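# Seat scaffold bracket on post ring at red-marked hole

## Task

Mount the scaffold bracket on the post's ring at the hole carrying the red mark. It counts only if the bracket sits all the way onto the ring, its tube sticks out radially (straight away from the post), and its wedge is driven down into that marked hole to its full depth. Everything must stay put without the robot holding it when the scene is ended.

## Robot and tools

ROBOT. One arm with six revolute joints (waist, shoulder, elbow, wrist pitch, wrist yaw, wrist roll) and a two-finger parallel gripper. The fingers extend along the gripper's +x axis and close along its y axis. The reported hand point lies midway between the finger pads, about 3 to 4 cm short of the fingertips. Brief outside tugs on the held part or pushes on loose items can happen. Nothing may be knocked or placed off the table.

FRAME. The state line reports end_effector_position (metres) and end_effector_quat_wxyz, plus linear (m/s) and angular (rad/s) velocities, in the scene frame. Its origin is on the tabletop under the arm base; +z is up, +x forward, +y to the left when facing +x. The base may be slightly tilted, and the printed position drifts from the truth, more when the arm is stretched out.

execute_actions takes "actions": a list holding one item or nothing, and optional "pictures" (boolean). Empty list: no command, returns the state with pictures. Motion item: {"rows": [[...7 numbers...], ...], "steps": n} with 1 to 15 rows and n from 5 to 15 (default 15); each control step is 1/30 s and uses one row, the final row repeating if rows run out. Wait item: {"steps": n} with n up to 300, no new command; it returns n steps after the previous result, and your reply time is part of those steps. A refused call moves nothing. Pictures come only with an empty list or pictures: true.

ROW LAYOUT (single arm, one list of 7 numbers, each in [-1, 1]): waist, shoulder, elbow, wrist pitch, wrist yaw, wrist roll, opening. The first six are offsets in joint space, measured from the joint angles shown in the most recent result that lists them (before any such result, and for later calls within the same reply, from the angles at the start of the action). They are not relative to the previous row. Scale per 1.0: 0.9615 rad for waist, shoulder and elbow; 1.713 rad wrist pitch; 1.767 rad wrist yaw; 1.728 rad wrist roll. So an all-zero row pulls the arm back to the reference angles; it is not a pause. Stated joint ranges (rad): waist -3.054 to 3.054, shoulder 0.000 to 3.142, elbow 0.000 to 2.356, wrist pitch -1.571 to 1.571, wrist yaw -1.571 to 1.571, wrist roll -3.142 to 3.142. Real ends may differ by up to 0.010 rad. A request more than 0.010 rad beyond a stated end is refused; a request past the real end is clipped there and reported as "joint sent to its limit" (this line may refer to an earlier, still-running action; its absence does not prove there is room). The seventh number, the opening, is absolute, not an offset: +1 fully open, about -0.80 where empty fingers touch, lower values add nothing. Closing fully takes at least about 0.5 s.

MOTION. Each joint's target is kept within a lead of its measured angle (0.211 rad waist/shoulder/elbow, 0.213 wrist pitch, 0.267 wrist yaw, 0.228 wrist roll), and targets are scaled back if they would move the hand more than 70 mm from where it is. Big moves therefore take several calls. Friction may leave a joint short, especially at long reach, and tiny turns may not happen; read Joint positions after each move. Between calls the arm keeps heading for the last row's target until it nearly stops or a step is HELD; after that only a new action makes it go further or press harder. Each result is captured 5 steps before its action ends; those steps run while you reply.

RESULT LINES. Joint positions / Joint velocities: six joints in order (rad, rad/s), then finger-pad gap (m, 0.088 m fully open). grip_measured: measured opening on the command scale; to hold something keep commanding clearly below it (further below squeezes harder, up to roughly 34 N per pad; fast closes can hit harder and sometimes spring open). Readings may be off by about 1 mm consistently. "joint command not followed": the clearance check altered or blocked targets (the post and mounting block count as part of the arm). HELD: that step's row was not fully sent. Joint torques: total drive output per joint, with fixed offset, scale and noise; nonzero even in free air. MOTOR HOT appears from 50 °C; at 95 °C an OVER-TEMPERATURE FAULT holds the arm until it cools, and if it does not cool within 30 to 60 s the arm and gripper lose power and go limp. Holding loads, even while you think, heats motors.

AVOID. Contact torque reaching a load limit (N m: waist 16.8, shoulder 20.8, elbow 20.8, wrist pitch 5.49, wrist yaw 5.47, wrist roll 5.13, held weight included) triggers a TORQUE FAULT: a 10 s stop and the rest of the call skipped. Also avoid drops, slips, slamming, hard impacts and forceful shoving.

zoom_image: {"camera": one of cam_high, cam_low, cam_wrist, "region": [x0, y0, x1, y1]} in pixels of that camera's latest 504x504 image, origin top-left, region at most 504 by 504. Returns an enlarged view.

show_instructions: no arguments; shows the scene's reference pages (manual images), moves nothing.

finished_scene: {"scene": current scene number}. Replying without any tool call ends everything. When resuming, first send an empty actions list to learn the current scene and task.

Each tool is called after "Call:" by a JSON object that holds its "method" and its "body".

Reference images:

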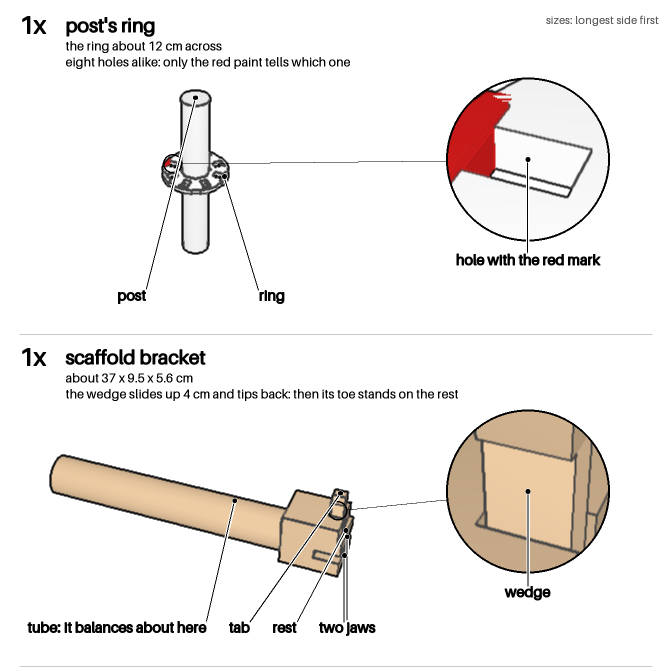

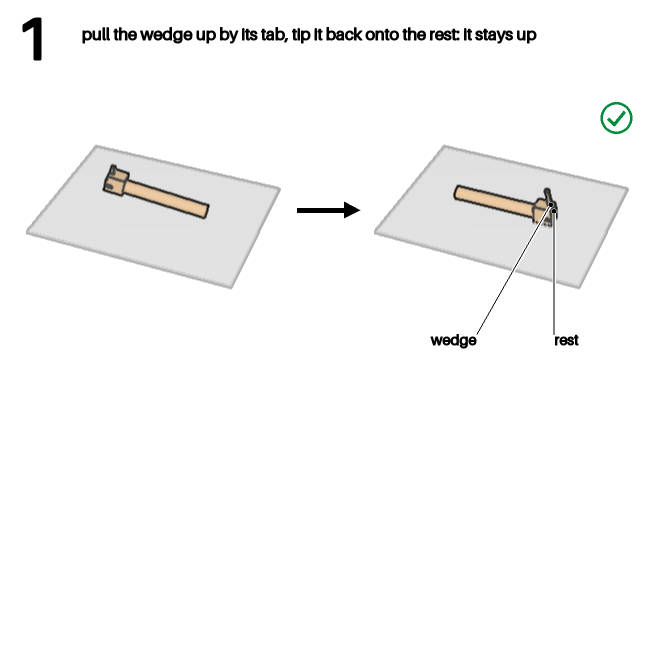

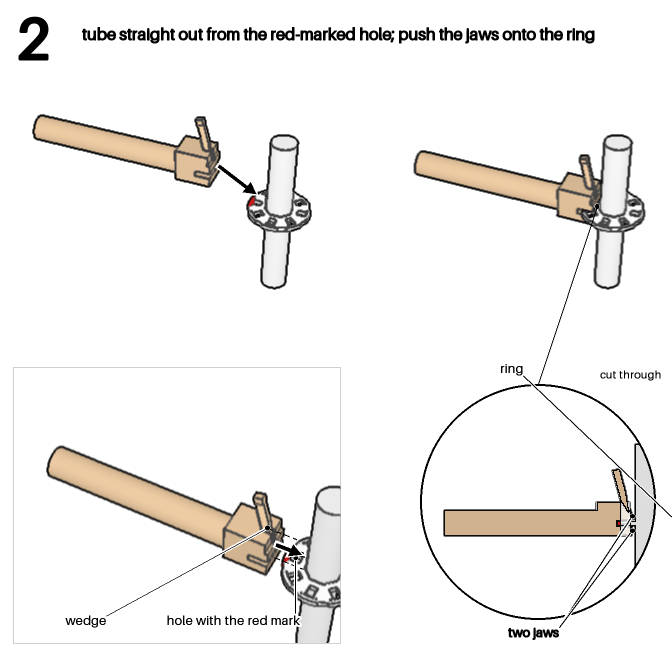

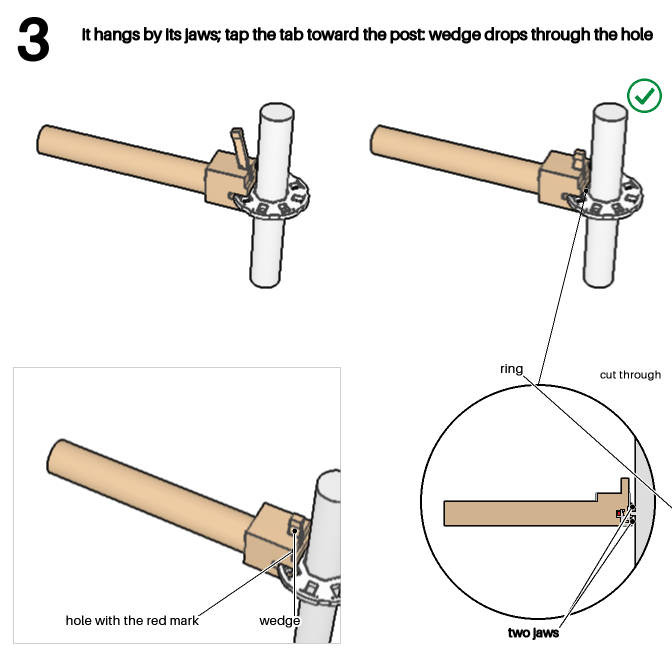

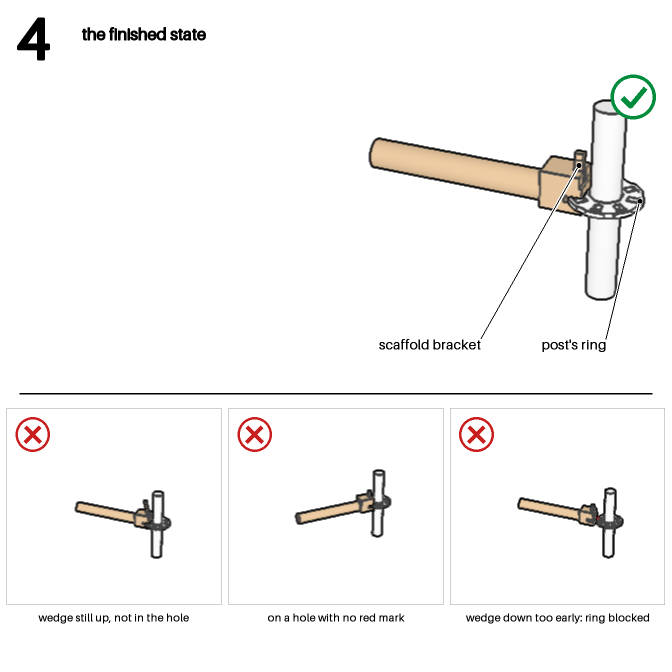

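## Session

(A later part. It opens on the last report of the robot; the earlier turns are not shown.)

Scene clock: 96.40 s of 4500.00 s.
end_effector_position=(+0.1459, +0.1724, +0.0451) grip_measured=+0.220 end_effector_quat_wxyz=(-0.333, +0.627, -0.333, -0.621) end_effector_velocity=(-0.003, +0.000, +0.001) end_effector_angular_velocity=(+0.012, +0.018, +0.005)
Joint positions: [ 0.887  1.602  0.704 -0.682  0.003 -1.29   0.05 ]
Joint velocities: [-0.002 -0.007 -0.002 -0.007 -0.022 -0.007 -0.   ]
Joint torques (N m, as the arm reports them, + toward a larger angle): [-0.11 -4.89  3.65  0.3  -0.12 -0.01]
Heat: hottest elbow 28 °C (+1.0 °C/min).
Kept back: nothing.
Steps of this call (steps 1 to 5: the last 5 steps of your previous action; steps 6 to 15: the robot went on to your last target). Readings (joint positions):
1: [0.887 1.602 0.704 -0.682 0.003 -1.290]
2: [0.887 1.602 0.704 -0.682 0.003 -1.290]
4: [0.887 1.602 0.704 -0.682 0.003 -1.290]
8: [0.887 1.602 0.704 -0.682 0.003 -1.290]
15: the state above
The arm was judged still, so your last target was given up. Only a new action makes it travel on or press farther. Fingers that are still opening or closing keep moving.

Call:
{"method": "execute_actions", "body": {"actions": [{"rows": [[0,-0.007,0.015,-0.012,0,0,-0.6],[0,-0.014,0.03,-0.025,0,0,-0.6],[0,-0.021,0.046,-0.037,0,0,-0.6],[0,-0.028,0.061,-0.05,0,0,-0.6],[0,-0.035,0.076,-0.062,0,0,-0.6],[0,-0.042,0.092,-0.074,0,0,-0.6],[0,-0.049,0.107,-0.087,0,0,-0.6],[0,-0.056,0.122,-0.099,0,0,-0.6],[0,-0.063,0.138,-0.111,0,0,-0.6],[0,-0.07,0.153,-0.124,0,0,-0.6],[0,-0.077,0.168,-0.136,0,0,-0.6],[0,-0.084,0.184,-0.148,0,0,-0.6],[0,-0.091,0.2,-0.161,0,0,-0.6],[0,-0.097,0.215,-0.173,0,0,-0.6],[0,-0.103,0.23,-0.186,0,0,-0.6]], "steps": 15}]}}

Call:
{"method": "execute_actions", "body": {"actions": [{"steps": 6}]}}

Scene clock: 97.67 s of 4500.00 s.
end_effector_position=(+0.1478, +0.1752, +0.0720) grip_measured=+0.219 end_effector_quat_wxyz=(-0.325, +0.625, -0.341, -0.623) end_effector_velocity=(+0.030, +0.038, +0.153) end_effector_angular_velocity=(+0.077, -0.056, -0.009)
Joint positions: [ 0.887  1.568  0.797 -0.834  0.001 -1.29   0.05 ]
Joint velocities: [-0.002 -0.227  0.476 -0.608 -0.007  0.007 -0.   ]
Joint torques (N m, as the arm reports them, + toward a larger angle): [-0.11 -7.12  4.98  0.01 -0.08 -0.02]
Heat: hottest elbow 28 °C (+1.0 °C/min).
Steps of this call (steps 1 to 28: nothing new was sent; steps 29 to 38: the first 10 steps of this action). Readings (joint positions):
29: [0.887 1.602 0.705 -0.683 0.003 -1.290]
30: [0.887 1.602 0.708 -0.690 0.002 -1.290]
32: [0.887 1.601 0.720 -0.724 0.001 -1.290]
36: [0.887 1.583 0.766 -0.796 0.001 -1.290]
38: the state above

Scene clock: 97.87 s of 4500.00 s.
end_effector_position=(+0.1506, +0.1788, +0.1005) grip_measured=+0.220 end_effector_quat_wxyz=(-0.326, +0.625, -0.340, -0.622) end_effector_velocity=(+0.009, +0.016, +0.116) end_effector_angular_velocity=(+0.072, -0.032, +0.020)
Joint positions: [ 0.887  1.528  0.885 -0.957  0.001 -1.29   0.05 ]
Joint velocities: [-0.002 -0.178  0.33  -0.432 -0.022 -0.022 -0.   ]
Joint torques (N m, as the arm reports them, + toward a larger angle): [-0.1  -6.64  5.25  0.18 -0.09 -0.01]
Heat: hottest elbow 28 °C (+1.0 °C/min).
Kept back: nothing.
Steps of this call (steps 1 to 5: the last 5 steps of your previous action; step 6: the robot went on to your last target). Readings (joint positions):
1: [0.887 1.561 0.813 -0.854 0.001 -1.290]
2: [0.887 1.553 0.829 -0.875 0.001 -1.290]
4: [0.887 1.540 0.858 -0.917 0.001 -1.290]
6: the state above

Call:
{"method": "execute_actions", "body": {"actions": [{"rows": [[0,-0.013,0.027,-0.021,0,0,-0.6],[0,-0.026,0.054,-0.042,0,0,-0.6],[0,-0.038,0.081,-0.063,0,0,-0.6],[0,-0.051,0.108,-0.084,0,0,-0.6],[0,-0.064,0.135,-0.105,0,0,-0.6],[0,-0.077,0.162,-0.126,0,0,-0.6],[0,-0.09,0.19,-0.147,0,0,-0.6],[0,-0.102,0.217,-0.168,0,0,-0.6],[0,-0.115,0.244,-0.189,0,0,-0.6],[0,-0.128,0.271,-0.21,0,0,-0.6]], "steps": 15}]}}

Call:
{"method": "execute_actions", "body": {"actions": [{"steps": 10}], "pictures": true}}

Scene clock: 98.53 s of 4500.00 s.
end_effector_position=(+0.1470, +0.1751, +0.1595) grip_measured=+0.220 end_effector_quat_wxyz=(-0.323, +0.624, -0.343, -0.623) end_effector_velocity=(-0.013, -0.012, +0.289) end_effector_angular_velocity=(+0.156, -0.122, +0.006)
Joint positions: [ 0.887  1.454  1.061 -1.217  0.001 -1.29   0.05 ]
Joint velocities: [-0.002 -0.398  0.818 -1.018 -0.007 -0.007 -0.   ]
Joint torques (N m, as the arm reports them, + toward a larger angle): [-0.21 -7.04  5.64 -0.1  -0.08  0.  ]
Heat: hottest elbow 28 °C (+1.0 °C/min).
Steps of this call (steps 1 to 10: the robot went on to your last target; steps 11 to 20: the first 10 steps of this action). Readings (joint positions):
11: [0.887 1.516 0.910 -0.995 0.001 -1.290]
12: [0.887 1.516 0.911 -0.998 0.001 -1.290]
14: [0.887 1.514 0.928 -1.037 0.001 -1.290]
18: [0.887 1.480 1.007 -1.152 0.001 -1.290]
20: the state above

Scene clock: 98.87 s of 4500.00 s.
end_effector_position=(+0.1439, +0.1718, +0.1851) grip_measured=+0.220 end_effector_quat_wxyz=(-0.329, +0.625, -0.337, -0.622) end_effector_velocity=(-0.001, +0.002, +0.004) end_effector_angular_velocity=(+0.010, +0.001, +0.024)
Joint positions: [ 0.887  1.414  1.129 -1.309  0.001 -1.29   0.05 ]
Joint velocities: [ 0.002 -0.002  0.012 -0.007 -0.007 -0.022 -0.   ]
Joint torques (N m, as the arm reports them, + toward a larger angle): [-0.07 -6.02  5.95  0.13 -0.09 -0.02]
Heat: hottest elbow 28 °C (+1.0 °C/min).
Kept back: nothing.
Steps of this call (steps 1 to 5: the last 5 steps of your previous action; steps 6 to 10: the robot went on to your last target). Readings (joint positions):
1: [0.887 1.442 1.085 -1.246 0.001 -1.290]
2: [0.887 1.430 1.103 -1.265 0.001 -1.290]
4: [0.887 1.416 1.124 -1.287 0.001 -1.290]
8: [0.887 1.414 1.129 -1.307 0.001 -1.290]
10: the state above

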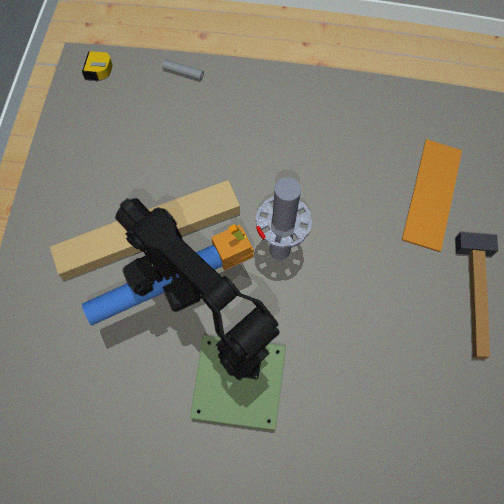

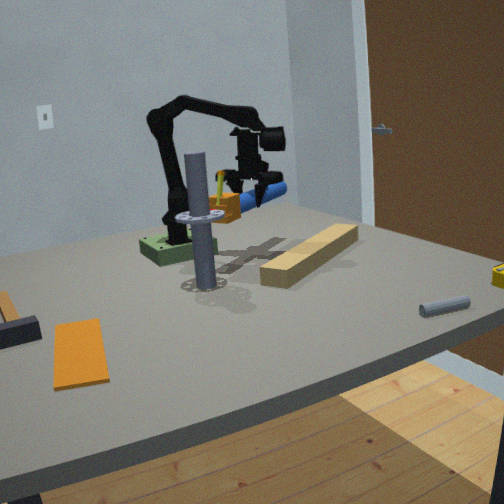

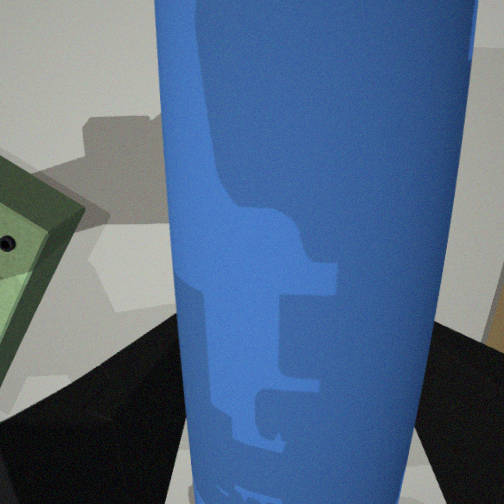

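Call:
{"method": "zoom_image", "body": {"camera": "cam_high", "region": [190, 180, 330, 300]}}

Call:
{"method": "zoom_image", "body": {"camera": "cam_low", "region": [160, 150, 300, 260]}}

Region (190, 180, 330, 300) of cam_high's 504x504 image, scaled by 3.600, with more detail than that image has; it fills the top 432 rows of this view, and the rest is white.

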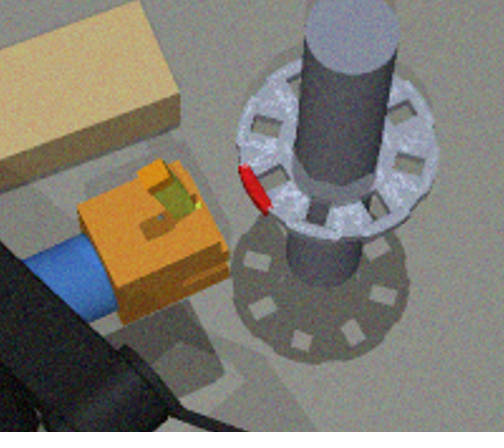

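Region (160, 150, 300, 260) of cam_low's 504x504 image, scaled by 3.600, with more detail than that image has; it fills the top 396 rows of this view, and the rest is white.

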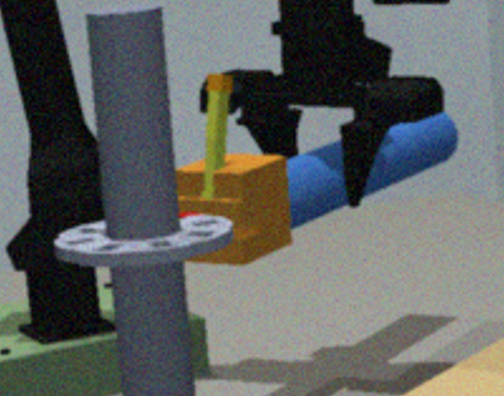

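Call:
{"method": "execute_actions", "body": {"actions": [{"rows": [[-0.02,0.005,0.004,0.002,0,-0.011,-0.6],[-0.04,0.01,0.008,0.004,0,-0.022,-0.6],[-0.06,0.015,0.012,0.006,0,-0.034,-0.6],[-0.08,0.015,0.012,0.006,0,-0.045,-0.6],[-0.1,0.015,0.012,0.006,0,-0.056,-0.6],[-0.119,0.015,0.012,0.006,0,-0.067,-0.6]], "steps": 15}]}}

Call:
{"method": "execute_actions", "body": {"actions": [{"steps": 8}], "pictures": true}}

Call:
{"method": "zoom_image", "body": {"camera": "cam_high", "region": [190, 180, 330, 300]}}

Call:
{"method": "zoom_image", "body": {"camera": "cam_low", "region": [160, 150, 300, 260]}}

Scene clock: 100.33 s of 4500.00 s.
end_effector_position=(+0.1625, +0.1576, +0.1827) grip_measured=+0.219 end_effector_quat_wxyz=(-0.329, +0.622, -0.340, -0.624) end_effector_velocity=(+0.012, -0.016, +0.000) end_effector_angular_velocity=(+0.013, +0.022, +0.024)
Joint positions: [ 0.782  1.427  1.13  -1.302 -0.003 -1.392  0.05 ]
Joint velocities: [-0.1   -0.002 -0.002 -0.007 -0.022 -0.125 -0.   ]
Joint torques (N m, as the arm reports them, + toward a larger angle): [ 0.03 -5.05  5.58  0.55  0.02 -0.11]
Heat: hottest elbow 28 °C (+0.0 °C/min).
Steps of this call (steps 1 to 30: the robot went on to your last target; steps 31 to 34: nothing new was sent; steps 35 to 44: the first 10 steps of this action). Readings (joint positions):
35: [0.886 1.414 1.130 -1.312 -0.000 -1.293]
36: [0.881 1.414 1.130 -1.312 -0.002 -1.301]
38: [0.857 1.418 1.130 -1.307 -0.003 -1.327]
42: [0.795 1.426 1.130 -1.302 -0.003 -1.381]
44: the state above

Scene clock: 100.60 s of 4500.00 s.
end_effector_position=(+0.1634, +0.1568, +0.1827) grip_measured=+0.219 end_effector_quat_wxyz=(-0.327, +0.623, -0.337, -0.625) end_effector_velocity=(+0.001, -0.004, -0.000) end_effector_angular_velocity=(-0.010, +0.001, +0.010)
Joint positions: [ 0.776  1.427  1.13  -1.301 -0.003 -1.403  0.05 ]
Joint velocities: [-0.012 -0.002 -0.002 -0.007  0.007 -0.022  0.   ]
Joint torques (N m, as the arm reports them, + toward a larger angle): [-0.4  -5.    5.6   0.56  0.04 -0.05]
Heat: hottest elbow 28 °C (+0.0 °C/min).
Kept back: nothing.
Steps of this call (steps 1 to 5: the last 5 steps of your previous action; steps 6 to 8: the robot went on to your last target). Readings (joint positions):
1: [0.780 1.427 1.130 -1.302 -0.003 -1.396]
2: [0.778 1.427 1.130 -1.301 -0.003 -1.398]
4: [0.778 1.427 1.130 -1.301 -0.003 -1.401]
8: the state above

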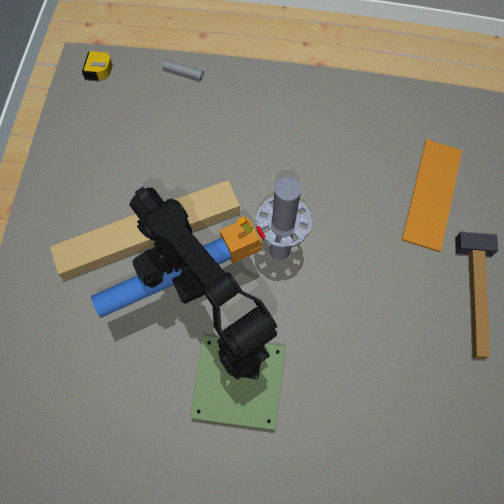

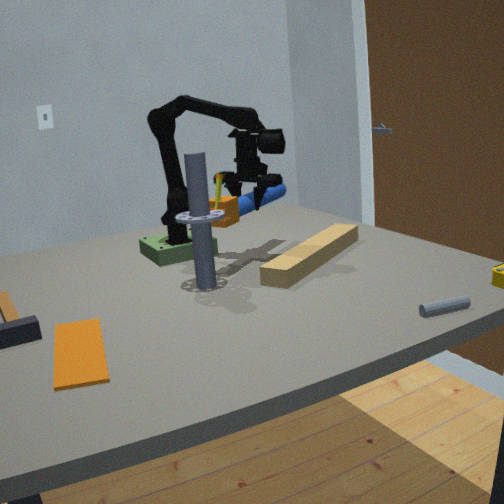

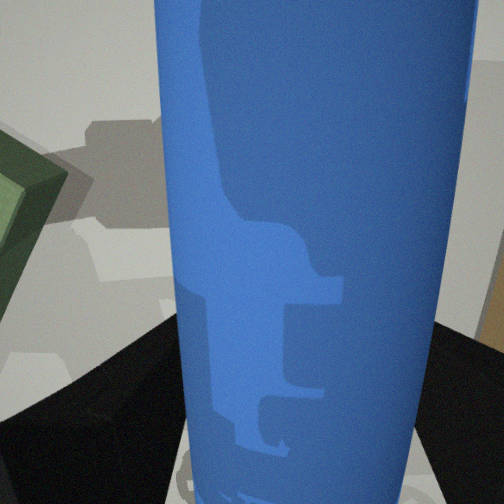

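Region (190, 180, 330, 300) of cam_high's 504x504 image, scaled by 3.600, with more detail than that image has; it fills the top 432 rows of this view, and the rest is white.

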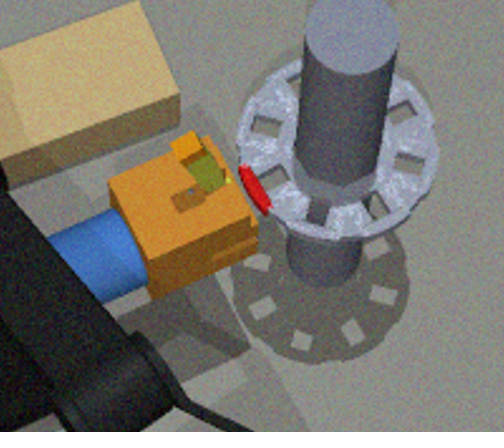

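Region (160, 150, 300, 260) of cam_low's 504x504 image, scaled by 3.600, with more detail than that image has; it fills the top 396 rows of this view, and the rest is white.

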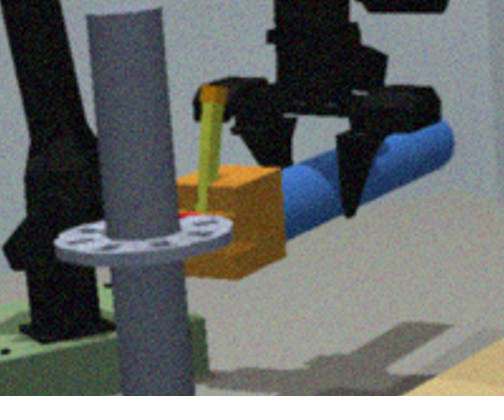

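Call:
{"method": "execute_actions", "body": {"actions": [{"rows": [[-0.015,0.004,0.004,0.001,0,-0.008,-0.6],[-0.03,0.008,0.008,0.001,0,-0.016,-0.6],[-0.045,0.011,0.012,0.001,0,-0.024,-0.6],[-0.06,0.011,0.012,0.001,0,-0.032,-0.6],[-0.075,0.011,0.012,0.001,0,-0.04,-0.6],[-0.085,0.011,0.012,0.001,0,-0.045,-0.6],[-0.095,0.011,0.012,0.001,0,-0.049,-0.6]], "steps": 15}]}}

Call:
{"method": "execute_actions", "body": {"actions": [{"steps": 8}], "pictures": true}}

Call:
{"method": "zoom_image", "body": {"camera": "cam_high", "region": [190, 180, 330, 300]}}

Call:
{"method": "zoom_image", "body": {"camera": "cam_low", "region": [160, 150, 300, 260]}}

Scene clock: 101.67 s of 4500.00 s.
end_effector_position=(+0.1673, +0.1535, +0.1815) grip_measured=+0.219 end_effector_quat_wxyz=(-0.330, +0.607, -0.331, -0.642) end_effector_velocity=(-0.001, -0.002, +0.000) end_effector_angular_velocity=(+0.049, +0.047, +0.018)
Joint positions: [ 0.724  1.433  1.13  -1.3   -0.05  -1.462  0.05 ]
Joint velocities: [-0.046 -0.002 -0.002 -0.007 -0.066 -0.066 -0.   ]
Joint torques (N m, as the arm reports them, + toward a larger angle): [-3.32 -4.7   5.57  0.45  1.87 -0.6 ]
Heat: hottest elbow 28 °C (+0.0 °C/min).
Steps of this call (steps 1 to 22: the robot went on to your last target; steps 23 to 32: the first 10 steps of this action). Readings (joint positions):
23: [0.775 1.427 1.130 -1.301 -0.003 -1.406]
24: [0.771 1.428 1.130 -1.301 -0.004 -1.412]
26: [0.754 1.432 1.130 -1.300 -0.009 -1.429]
30: [0.730 1.433 1.130 -1.300 -0.043 -1.456]
32: the state above

Scene clock: 101.93 s of 4500.00 s.
end_effector_position=(+0.1672, +0.1535, +0.1816) grip_measured=+0.219 end_effector_quat_wxyz=(-0.330, +0.606, -0.330, -0.645) end_effector_velocity=(-0.001, -0.003, -0.000) end_effector_angular_velocity=(-0.010, +0.001, +0.005)
Joint positions: [ 0.72   1.433  1.13  -1.3   -0.055 -1.467  0.05 ]
Joint velocities: [-0.002 -0.002 -0.002 -0.007  0.007 -0.007 -0.   ]
Joint torques (N m, as the arm reports them, + toward a larger angle): [-3.55 -4.72  5.65  0.48  2.05 -0.63]
Heat: hottest elbow 28 °C (+0.0 °C/min).
Kept back: nothing.
Steps of this call (steps 1 to 5: the last 5 steps of your previous action; steps 6 to 8: the robot went on to your last target). Readings (joint positions):
1: [0.723 1.433 1.130 -1.300 -0.052 -1.464]
2: [0.722 1.433 1.130 -1.300 -0.053 -1.465]
4: [0.721 1.433 1.130 -1.300 -0.054 -1.466]
8: the state above

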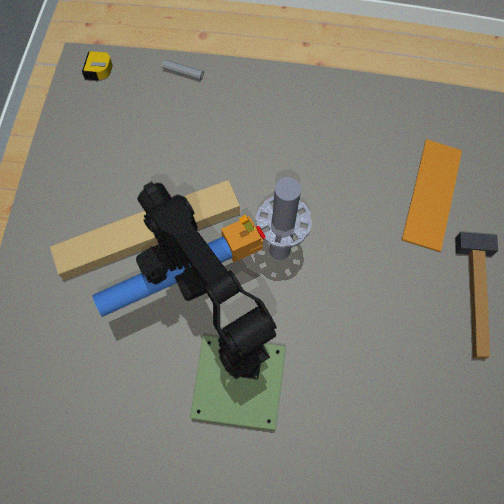

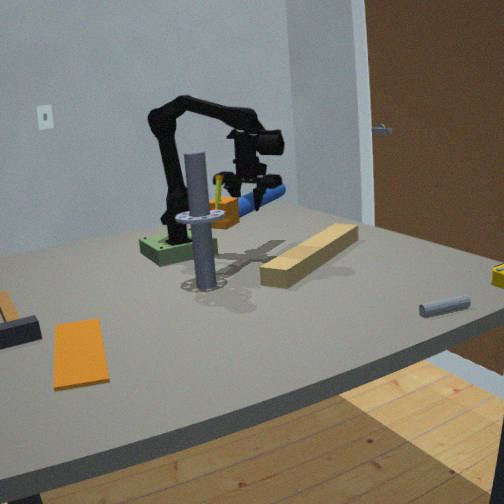

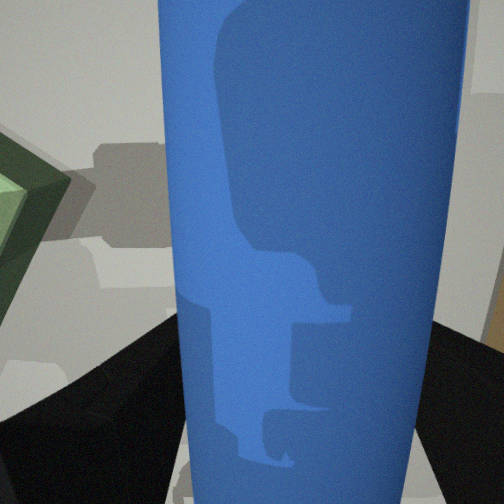

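Region (190, 180, 330, 300) of cam_high's 504x504 image, scaled by 3.600, with more detail than that image has; it fills the top 432 rows of this view, and the rest is white.

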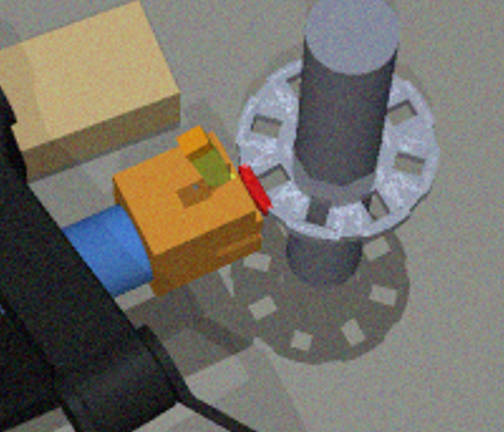

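Region (160, 150, 300, 260) of cam_low's 504x504 image, scaled by 3.600, with more detail than that image has; it fills the top 396 rows of this view, and the rest is white.

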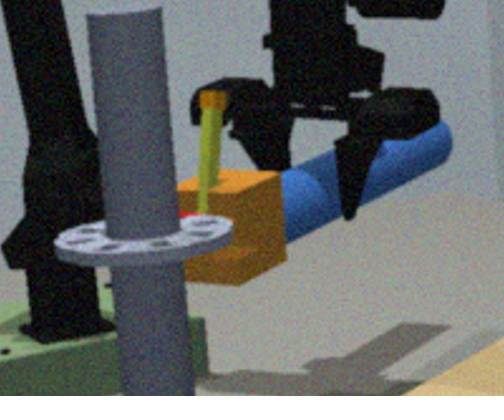

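Call:
{"method": "execute_actions", "body": {"actions": [{"rows": [[0.02,0,0,0,0.02,0.012,-0.6],[0.035,0,0,0,0.03,0.02,-0.6],[0.035,0,0.01,-0.006,0.03,0.02,-0.6],[0.035,0,0.02,-0.011,0.03,0.02,-0.6],[0.035,0,0.03,-0.017,0.03,0.02,-0.6],[0.035,0,0.04,-0.022,0.03,0.02,-0.6],[0.035,0,0.05,-0.028,0.03,0.02,-0.6],[0.035,0,0.058,-0.03,0.03,0.02,-0.6]], "steps": 15}]}}

Call:
{"method": "execute_actions", "body": {"actions": [{"steps": 8}], "pictures": true}}

Call:
{"method": "zoom_image", "body": {"camera": "cam_low", "region": [160, 150, 300, 260]}}

Call:
{"method": "zoom_image", "body": {"camera": "cam_high", "region": [190, 180, 330, 300]}}

Scene clock: 102.90 s of 4500.00 s.
end_effector_position=(+0.1656, +0.1526, +0.1881) grip_measured=+0.219 end_effector_quat_wxyz=(-0.320, +0.619, -0.340, -0.632) end_effector_velocity=(+0.019, +0.020, +0.041) end_effector_angular_velocity=(+0.091, -0.092, -0.019)
Joint positions: [ 0.751  1.436  1.159 -1.338 -0.012 -1.437  0.05 ]
Joint velocities: [ 0.002 -0.007  0.159 -0.037 -0.007  0.022 -0.   ]
Joint torques (N m, as the arm reports them, + toward a larger angle): [ 0.17 -5.33  5.85  0.03  0.3   0.05]
Heat: hottest elbow 28 °C (+0.0 °C/min).
Steps of this call (steps 1 to 15: the robot went on to your last target; steps 16 to 19: nothing new was sent; steps 20 to 29: the first 10 steps of this action). Readings (joint positions):
20: [0.722 1.434 1.130 -1.300 -0.053 -1.468]
21: [0.729 1.435 1.130 -1.300 -0.042 -1.463]
23: [0.742 1.436 1.129 -1.300 -0.023 -1.452]
27: [0.750 1.436 1.147 -1.331 -0.015 -1.440]
29: the state above

Scene clock: 103.17 s of 4500.00 s.
end_effector_position=(+0.1660, +0.1528, +0.1906) grip_measured=+0.219 end_effector_quat_wxyz=(-0.321, +0.620, -0.340, -0.631) end_effector_velocity=(-0.003, -0.000, -0.000) end_effector_angular_velocity=(+0.001, +0.011, +0.024)
Joint positions: [ 0.751  1.436  1.169 -1.347 -0.01  -1.436  0.05 ]
Joint velocities: [ 0.002 -0.002 -0.002 -0.007 -0.007 -0.022 -0.   ]
Joint torques (N m, as the arm reports them, + toward a larger angle): [ 0.2  -5.49  6.04  0.12  0.19  0.06]
Heat: hottest elbow 28 °C (+0.0 °C/min).
Kept back: nothing.
Steps of this call (steps 1 to 5: the last 5 steps of your previous action; steps 6 to 8: the robot went on to your last target). Readings (joint positions):
1: [0.751 1.436 1.164 -1.340 -0.011 -1.437]
2: [0.751 1.436 1.167 -1.341 -0.011 -1.437]
4: [0.751 1.436 1.169 -1.345 -0.011 -1.436]
8: the state above

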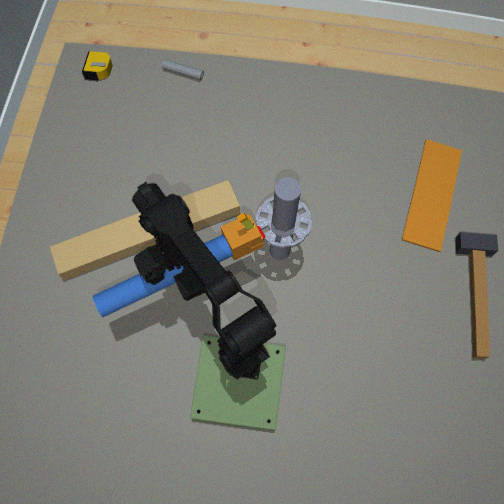

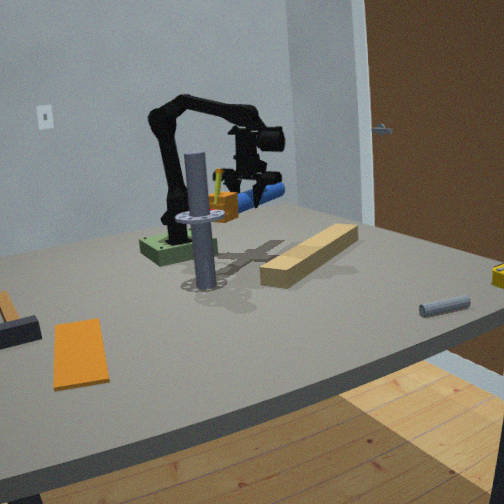

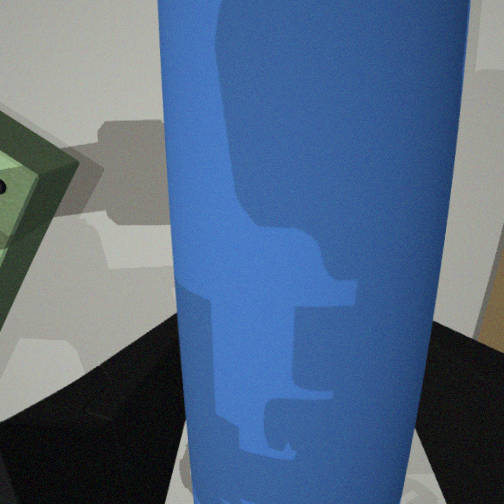

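Region (160, 150, 300, 260) of cam_low's 504x504 image, scaled by 3.600, with more detail than that image has; it fills the top 396 rows of this view, and the rest is white.

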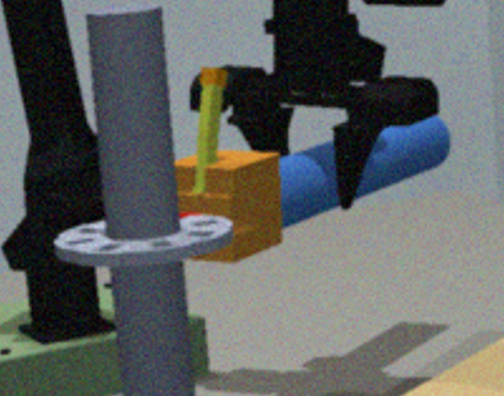

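Region (190, 180, 330, 300) of cam_high's 504x504 image, scaled by 3.600, with more detail than that image has; it fills the top 432 rows of this view, and the rest is white.

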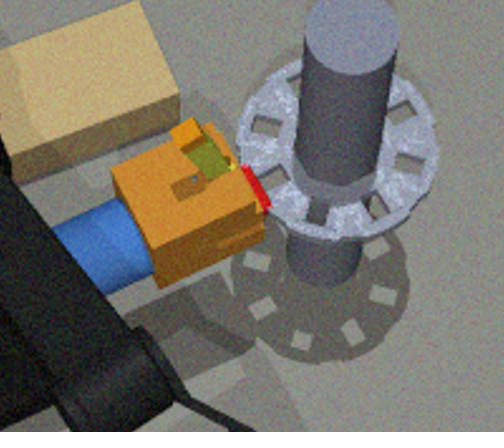

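Call:
{"method": "execute_actions", "body": {"actions": [{"rows": [[0,0.002,0,0.008,0.006,0,-0.6],[0,0.004,0.003,0.016,0.006,0,-0.6],[0,0.004,0.003,0.016,0.006,0,-0.6],[-0.01,0.004,0.003,0.016,0.006,-0.006,-0.6],[-0.02,0.004,0.003,0.016,0.006,-0.011,-0.6],[-0.03,0.004,0.003,0.016,0.006,-0.017,-0.6],[-0.04,0.004,0.003,0.016,0.006,-0.022,-0.6],[-0.05,0.004,0.003,0.016,0.006,-0.028,-0.6],[-0.06,0.004,0.003,0.016,0.006,-0.033,-0.6]], "steps": 15}]}}

Call:
{"method": "execute_actions", "body": {"actions": [{"steps": 6}]}}

Scene clock: 104.03 s of 4500.00 s.
end_effector_position=(+0.1705, +0.1553, +0.1903) grip_measured=+0.219 end_effector_quat_wxyz=(-0.328, +0.615, -0.327, -0.637) end_effector_velocity=(-0.000, -0.002, -0.000) end_effector_angular_velocity=(+0.091, +0.089, +0.038)
Joint positions: [ 0.731  1.438  1.169 -1.324 -0.034 -1.463  0.05 ]
Joint velocities: [-0.085  0.002 -0.002 -0.007 -0.125 -0.125 -0.   ]
Joint torques (N m, as the arm reports them, + toward a larger angle): [-2.85 -4.97  4.87  0.75  1.43 -0.51]
Heat: hottest elbow 28 °C (+0.0 °C/min).
Steps of this call (steps 1 to 16: the robot went on to your last target; steps 17 to 26: the first 10 steps of this action). Readings (joint positions):
17: [0.751 1.436 1.169 -1.347 -0.010 -1.435]
18: [0.752 1.436 1.169 -1.345 -0.010 -1.435]
20: [0.751 1.437 1.169 -1.331 -0.008 -1.436]
24: [0.738 1.438 1.169 -1.325 -0.024 -1.455]
26: the state above

Scene clock: 104.23 s of 4500.00 s.
end_effector_position=(+0.1706, +0.1552, +0.1904) grip_measured=+0.219 end_effector_quat_wxyz=(-0.329, +0.613, -0.326, -0.641) end_effector_velocity=(-0.001, -0.002, +0.000) end_effector_angular_velocity=(+0.013, +0.019, +0.005)
Joint positions: [ 0.725  1.438  1.169 -1.324 -0.043 -1.471  0.05 ]
Joint velocities: [-0.017 -0.002 -0.002 -0.007 -0.022 -0.022  0.   ]
Joint torques (N m, as the arm reports them, + toward a larger angle): [-3.17 -4.92  4.85  0.8   1.71 -0.64]
Heat: hottest elbow 28 °C (+0.0 °C/min).
Kept back: nothing.
Steps of this call (steps 1 to 5: the last 5 steps of your previous action; step 6: the robot went on to your last target). Readings (joint positions):
1: [0.729 1.438 1.169 -1.324 -0.037 -1.466]
2: [0.728 1.438 1.169 -1.324 -0.039 -1.468]
4: [0.726 1.438 1.169 -1.324 -0.041 -1.470]
6: the state above

Call:
{"method": "execute_actions", "body": {"actions": [{"rows": [[0.015,0,0,0,0.015,0.009,-0.6],[0.03,0,0,0,0.025,0.017,-0.6],[0.03,0,0.008,-0.004,0.025,0.017,-0.6],[0.03,0,0.016,-0.009,0.025,0.017,-0.6],[0.03,0,0.024,-0.013,0.025,0.017,-0.6],[0.03,0,0.032,-0.017,0.025,0.017,-0.6],[0.03,0,0.038,-0.018,0.025,0.017,-0.6]], "steps": 15}]}}

Call:
{"method": "execute_actions", "body": {"actions": [{"steps": 8}], "pictures": true}}

Call:
{"method": "zoom_image", "body": {"camera": "cam_low", "region": [160, 150, 300, 260]}}

Scene clock: 104.83 s of 4500.00 s.
end_effector_position=(+0.1690, +0.1544, +0.1934) grip_measured=+0.219 end_effector_quat_wxyz=(-0.322, +0.623, -0.334, -0.630) end_effector_velocity=(+0.004, +0.007, +0.015) end_effector_angular_velocity=(+0.040, -0.013, -0.039)
Joint positions: [ 0.749  1.44   1.183 -1.347 -0.008 -1.445  0.05 ]
Joint velocities: [-0.002 -0.002  0.056 -0.022 -0.022  0.037 -0.   ]
Joint torques (N m, as the arm reports them, + toward a larger angle): [ 0.24 -5.45  6.14  0.09  0.21  0.  ]
Heat: hottest elbow 29 °C (+1.0 °C/min).
Steps of this call (steps 1 to 8: the robot went on to your last target; steps 9 to 18: the first 10 steps of this action). Readings (joint positions):
9: [0.725 1.438 1.169 -1.324 -0.042 -1.472]
10: [0.730 1.438 1.169 -1.324 -0.035 -1.468]
12: [0.743 1.440 1.168 -1.323 -0.018 -1.459]
16: [0.749 1.440 1.178 -1.345 -0.008 -1.448]
18: the state above

Scene clock: 105.10 s of 4500.00 s.
end_effector_position=(+0.1688, +0.1545, +0.1943) grip_measured=+0.219 end_effector_quat_wxyz=(-0.322, +0.623, -0.334, -0.630) end_effector_velocity=(-0.003, +0.001, -0.000) end_effector_angular_velocity=(+0.011, +0.020, -0.010)
Joint positions: [ 0.75   1.44   1.187 -1.35  -0.008 -1.444  0.05 ]
Joint velocities: [-0.002 -0.002 -0.002 -0.007 -0.022  0.007 -0.   ]
Joint torques (N m, as the arm reports them, + toward a larger angle): [ 0.24 -5.45  6.27  0.06  0.25  0.06]
Heat: hottest elbow 29 °C (+1.0 °C/min).
Kept back: nothing.
Steps of this call (steps 1 to 5: the last 5 steps of your previous action; steps 6 to 8: the robot went on to your last target). Readings (joint positions):
1: [0.749 1.440 1.185 -1.347 -0.008 -1.444]
2: [0.749 1.440 1.185 -1.348 -0.008 -1.444]
4: [0.750 1.440 1.187 -1.349 -0.008 -1.444]
8: the state above

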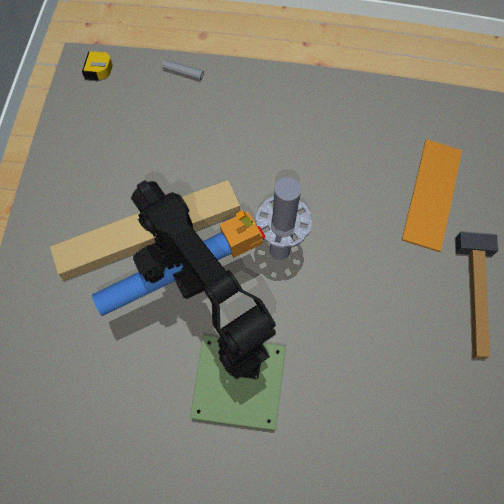

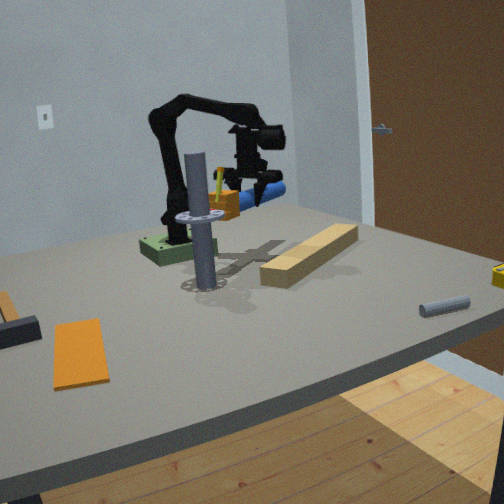

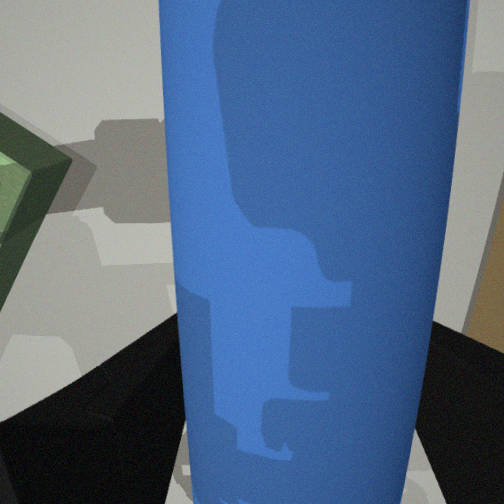

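Region (160, 150, 300, 260) of cam_low's 504x504 image, scaled by 3.600, with more detail than that image has; it fills the top 396 rows of this view, and the rest is white.

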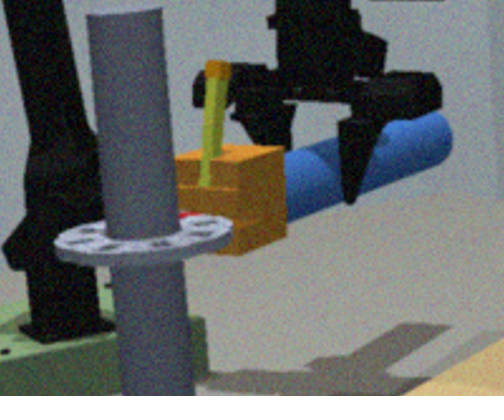

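Call:
{"method": "execute_actions", "body": {"actions": [{"rows": [[0,0,0.01,0,0.005,0,-0.6],[0,0,0.02,-0.002,0.005,0,-0.6],[0,0,0.03,-0.002,0.005,0,-0.6]], "steps": 12}]}}

Call:
{"method": "execute_actions", "body": {"actions": [{"steps": 8}], "pictures": true}}

Call:
{"method": "zoom_image", "body": {"camera": "cam_low", "region": [160, 150, 300, 260]}}

Scene clock: 105.70 s of 4500.00 s.
end_effector_position=(+0.1698, +0.1557, +0.1961) grip_measured=+0.219 end_effector_quat_wxyz=(-0.324, +0.623, -0.333, -0.629) end_effector_velocity=(+0.003, +0.003, +0.011) end_effector_angular_velocity=(+0.020, -0.011, -0.010)
Joint positions: [ 0.751  1.441  1.195 -1.352 -0.008 -1.442  0.05 ]
Joint velocities: [-0.002 -0.002  0.042 -0.022 -0.007  0.007  0.   ]
Joint torques (N m, as the arm reports them, + toward a larger angle): [-0.04 -5.29  6.13  0.28  0.28 -0.08]
Heat: hottest elbow 29 °C (+1.0 °C/min).
Steps of this call (steps 1 to 11: the robot went on to your last target; steps 12 to 18: the first 7 steps of this action). Readings (joint positions):
12: [0.751 1.440 1.188 -1.351 -0.008 -1.444]
13: [0.751 1.440 1.188 -1.351 -0.008 -1.444]
15: [0.751 1.440 1.190 -1.352 -0.008 -1.444]
18: the state above

Scene clock: 105.97 s of 4500.00 s.
end_effector_position=(+0.1707, +0.1562, +0.1973) grip_measured=+0.219 end_effector_quat_wxyz=(-0.325, +0.624, -0.331, -0.628) end_effector_velocity=(-0.000, +0.002, -0.001) end_effector_angular_velocity=(+0.007, +0.003, -0.005)
Joint positions: [ 0.751  1.441  1.2   -1.352 -0.007 -1.442  0.05 ]
Joint velocities: [ 0.002  0.002 -0.002  0.007 -0.007  0.007 -0.   ]
Joint torques (N m, as the arm reports them, + toward a larger angle): [-0.03 -5.33  6.14  0.27  0.23 -0.07]
Heat: hottest elbow 29 °C (+1.0 °C/min).
Kept back: nothing.
Steps of this call (steps 1 to 5: the last 5 steps of your previous action; steps 6 to 8: the robot went on to your last target). Readings (joint positions):
1: [0.751 1.441 1.196 -1.352 -0.008 -1.442]
2: [0.751 1.441 1.198 -1.352 -0.008 -1.442]
4: [0.751 1.441 1.199 -1.352 -0.007 -1.442]
8: the state above

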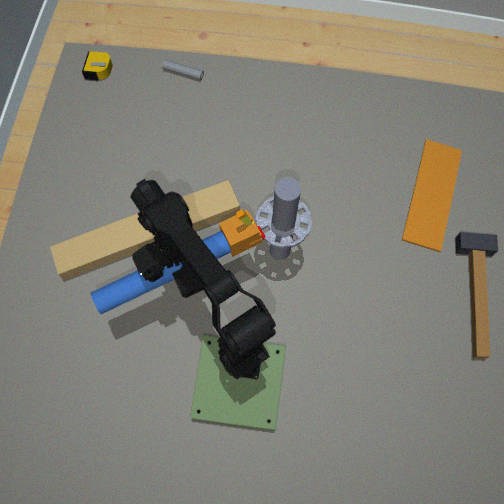

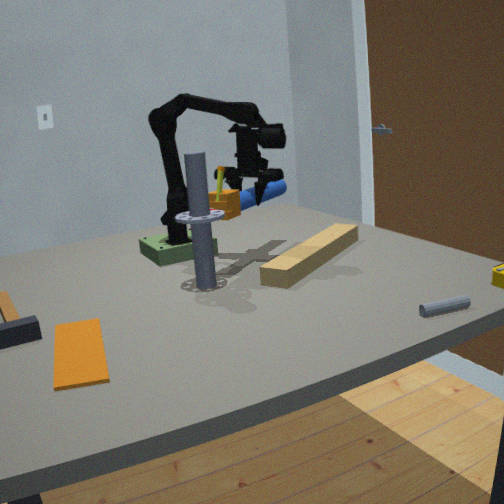

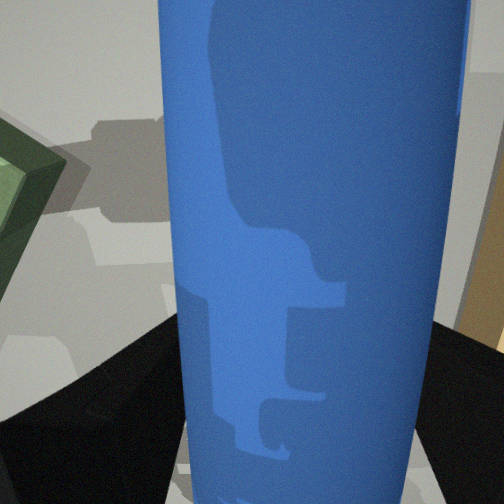

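Region (160, 150, 300, 260) of cam_low's 504x504 image, scaled by 3.600, with more detail than that image has; it fills the top 396 rows of this view, and the rest is white.

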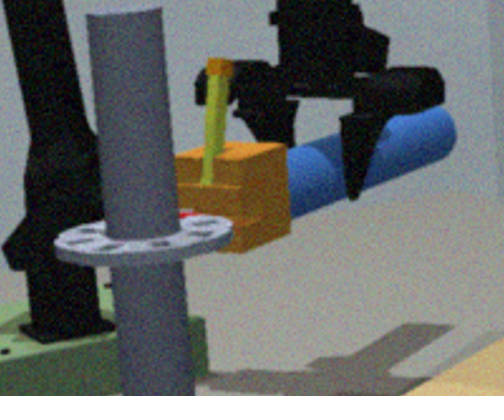

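Call:
{"method": "execute_actions", "body": {"actions": [{"rows": [[-0.01,0,0,0,0,-0.006,-0.6],[-0.02,0,0,0,0,-0.011,-0.6],[-0.03,-0.002,0,-0.001,0,-0.017,-0.6],[-0.04,-0.003,0,-0.002,0,-0.022,-0.6],[-0.05,-0.004,0,-0.002,0,-0.028,-0.6],[-0.06,-0.005,0,-0.003,0,-0.033,-0.6]], "steps": 14}]}}

Call:
{"method": "execute_actions", "body": {"actions": [{"steps": 6}]}}

Scene clock: 106.43 s of 4500.00 s.
end_effector_position=(+0.1774, +0.1482, +0.1972) grip_measured=+0.219 end_effector_quat_wxyz=(-0.327, +0.621, -0.331, -0.630) end_effector_velocity=(+0.011, -0.022, +0.001) end_effector_angular_velocity=(-0.003, +0.018, -0.029)
Joint positions: [ 0.701  1.441  1.199 -1.352 -0.014 -1.489  0.05 ]
Joint velocities: [-0.11  -0.007 -0.002 -0.022 -0.007 -0.081 -0.   ]
Joint torques (N m, as the arm reports them, + toward a larger angle): [ 0.03 -5.8   4.61  0.17  0.14 -0.07]
Heat: hottest elbow 29 °C (+1.0 °C/min).
Steps of this call (steps 1 to 5: the robot went on to your last target; steps 6 to 14: the first 9 steps of this action). Readings (joint positions):
6: [0.750 1.441 1.200 -1.352 -0.008 -1.443]
7: [0.749 1.441 1.200 -1.352 -0.010 -1.447]
9: [0.741 1.441 1.200 -1.352 -0.018 -1.459]
13: [0.706 1.441 1.199 -1.352 -0.014 -1.486]
14: the state above

Scene clock: 106.63 s of 4500.00 s.
end_effector_position=(+0.1780, +0.1472, +0.1972) grip_measured=+0.219 end_effector_quat_wxyz=(-0.326, +0.621, -0.331, -0.631) end_effector_velocity=(+0.000, -0.001, -0.001) end_effector_angular_velocity=(+0.008, +0.003, +0.015)
Joint positions: [ 0.696  1.441  1.199 -1.353 -0.014 -1.496  0.05 ]
Joint velocities: [-0.007 -0.002 -0.007  0.007 -0.007 -0.022  0.   ]
Joint torques (N m, as the arm reports them, + toward a larger angle): [-0.44 -5.78  4.53  0.17  0.12 -0.07]
Heat: hottest elbow 29 °C (+1.0 °C/min).
Kept back: nothing.
Steps of this call (steps 1 to 5: the last 5 steps of your previous action; step 6: the robot went on to your last target). Readings (joint positions):
1: [0.699 1.441 1.199 -1.352 -0.014 -1.491]
2: [0.697 1.441 1.199 -1.353 -0.014 -1.493]
4: [0.697 1.441 1.199 -1.353 -0.014 -1.495]
6: the state above


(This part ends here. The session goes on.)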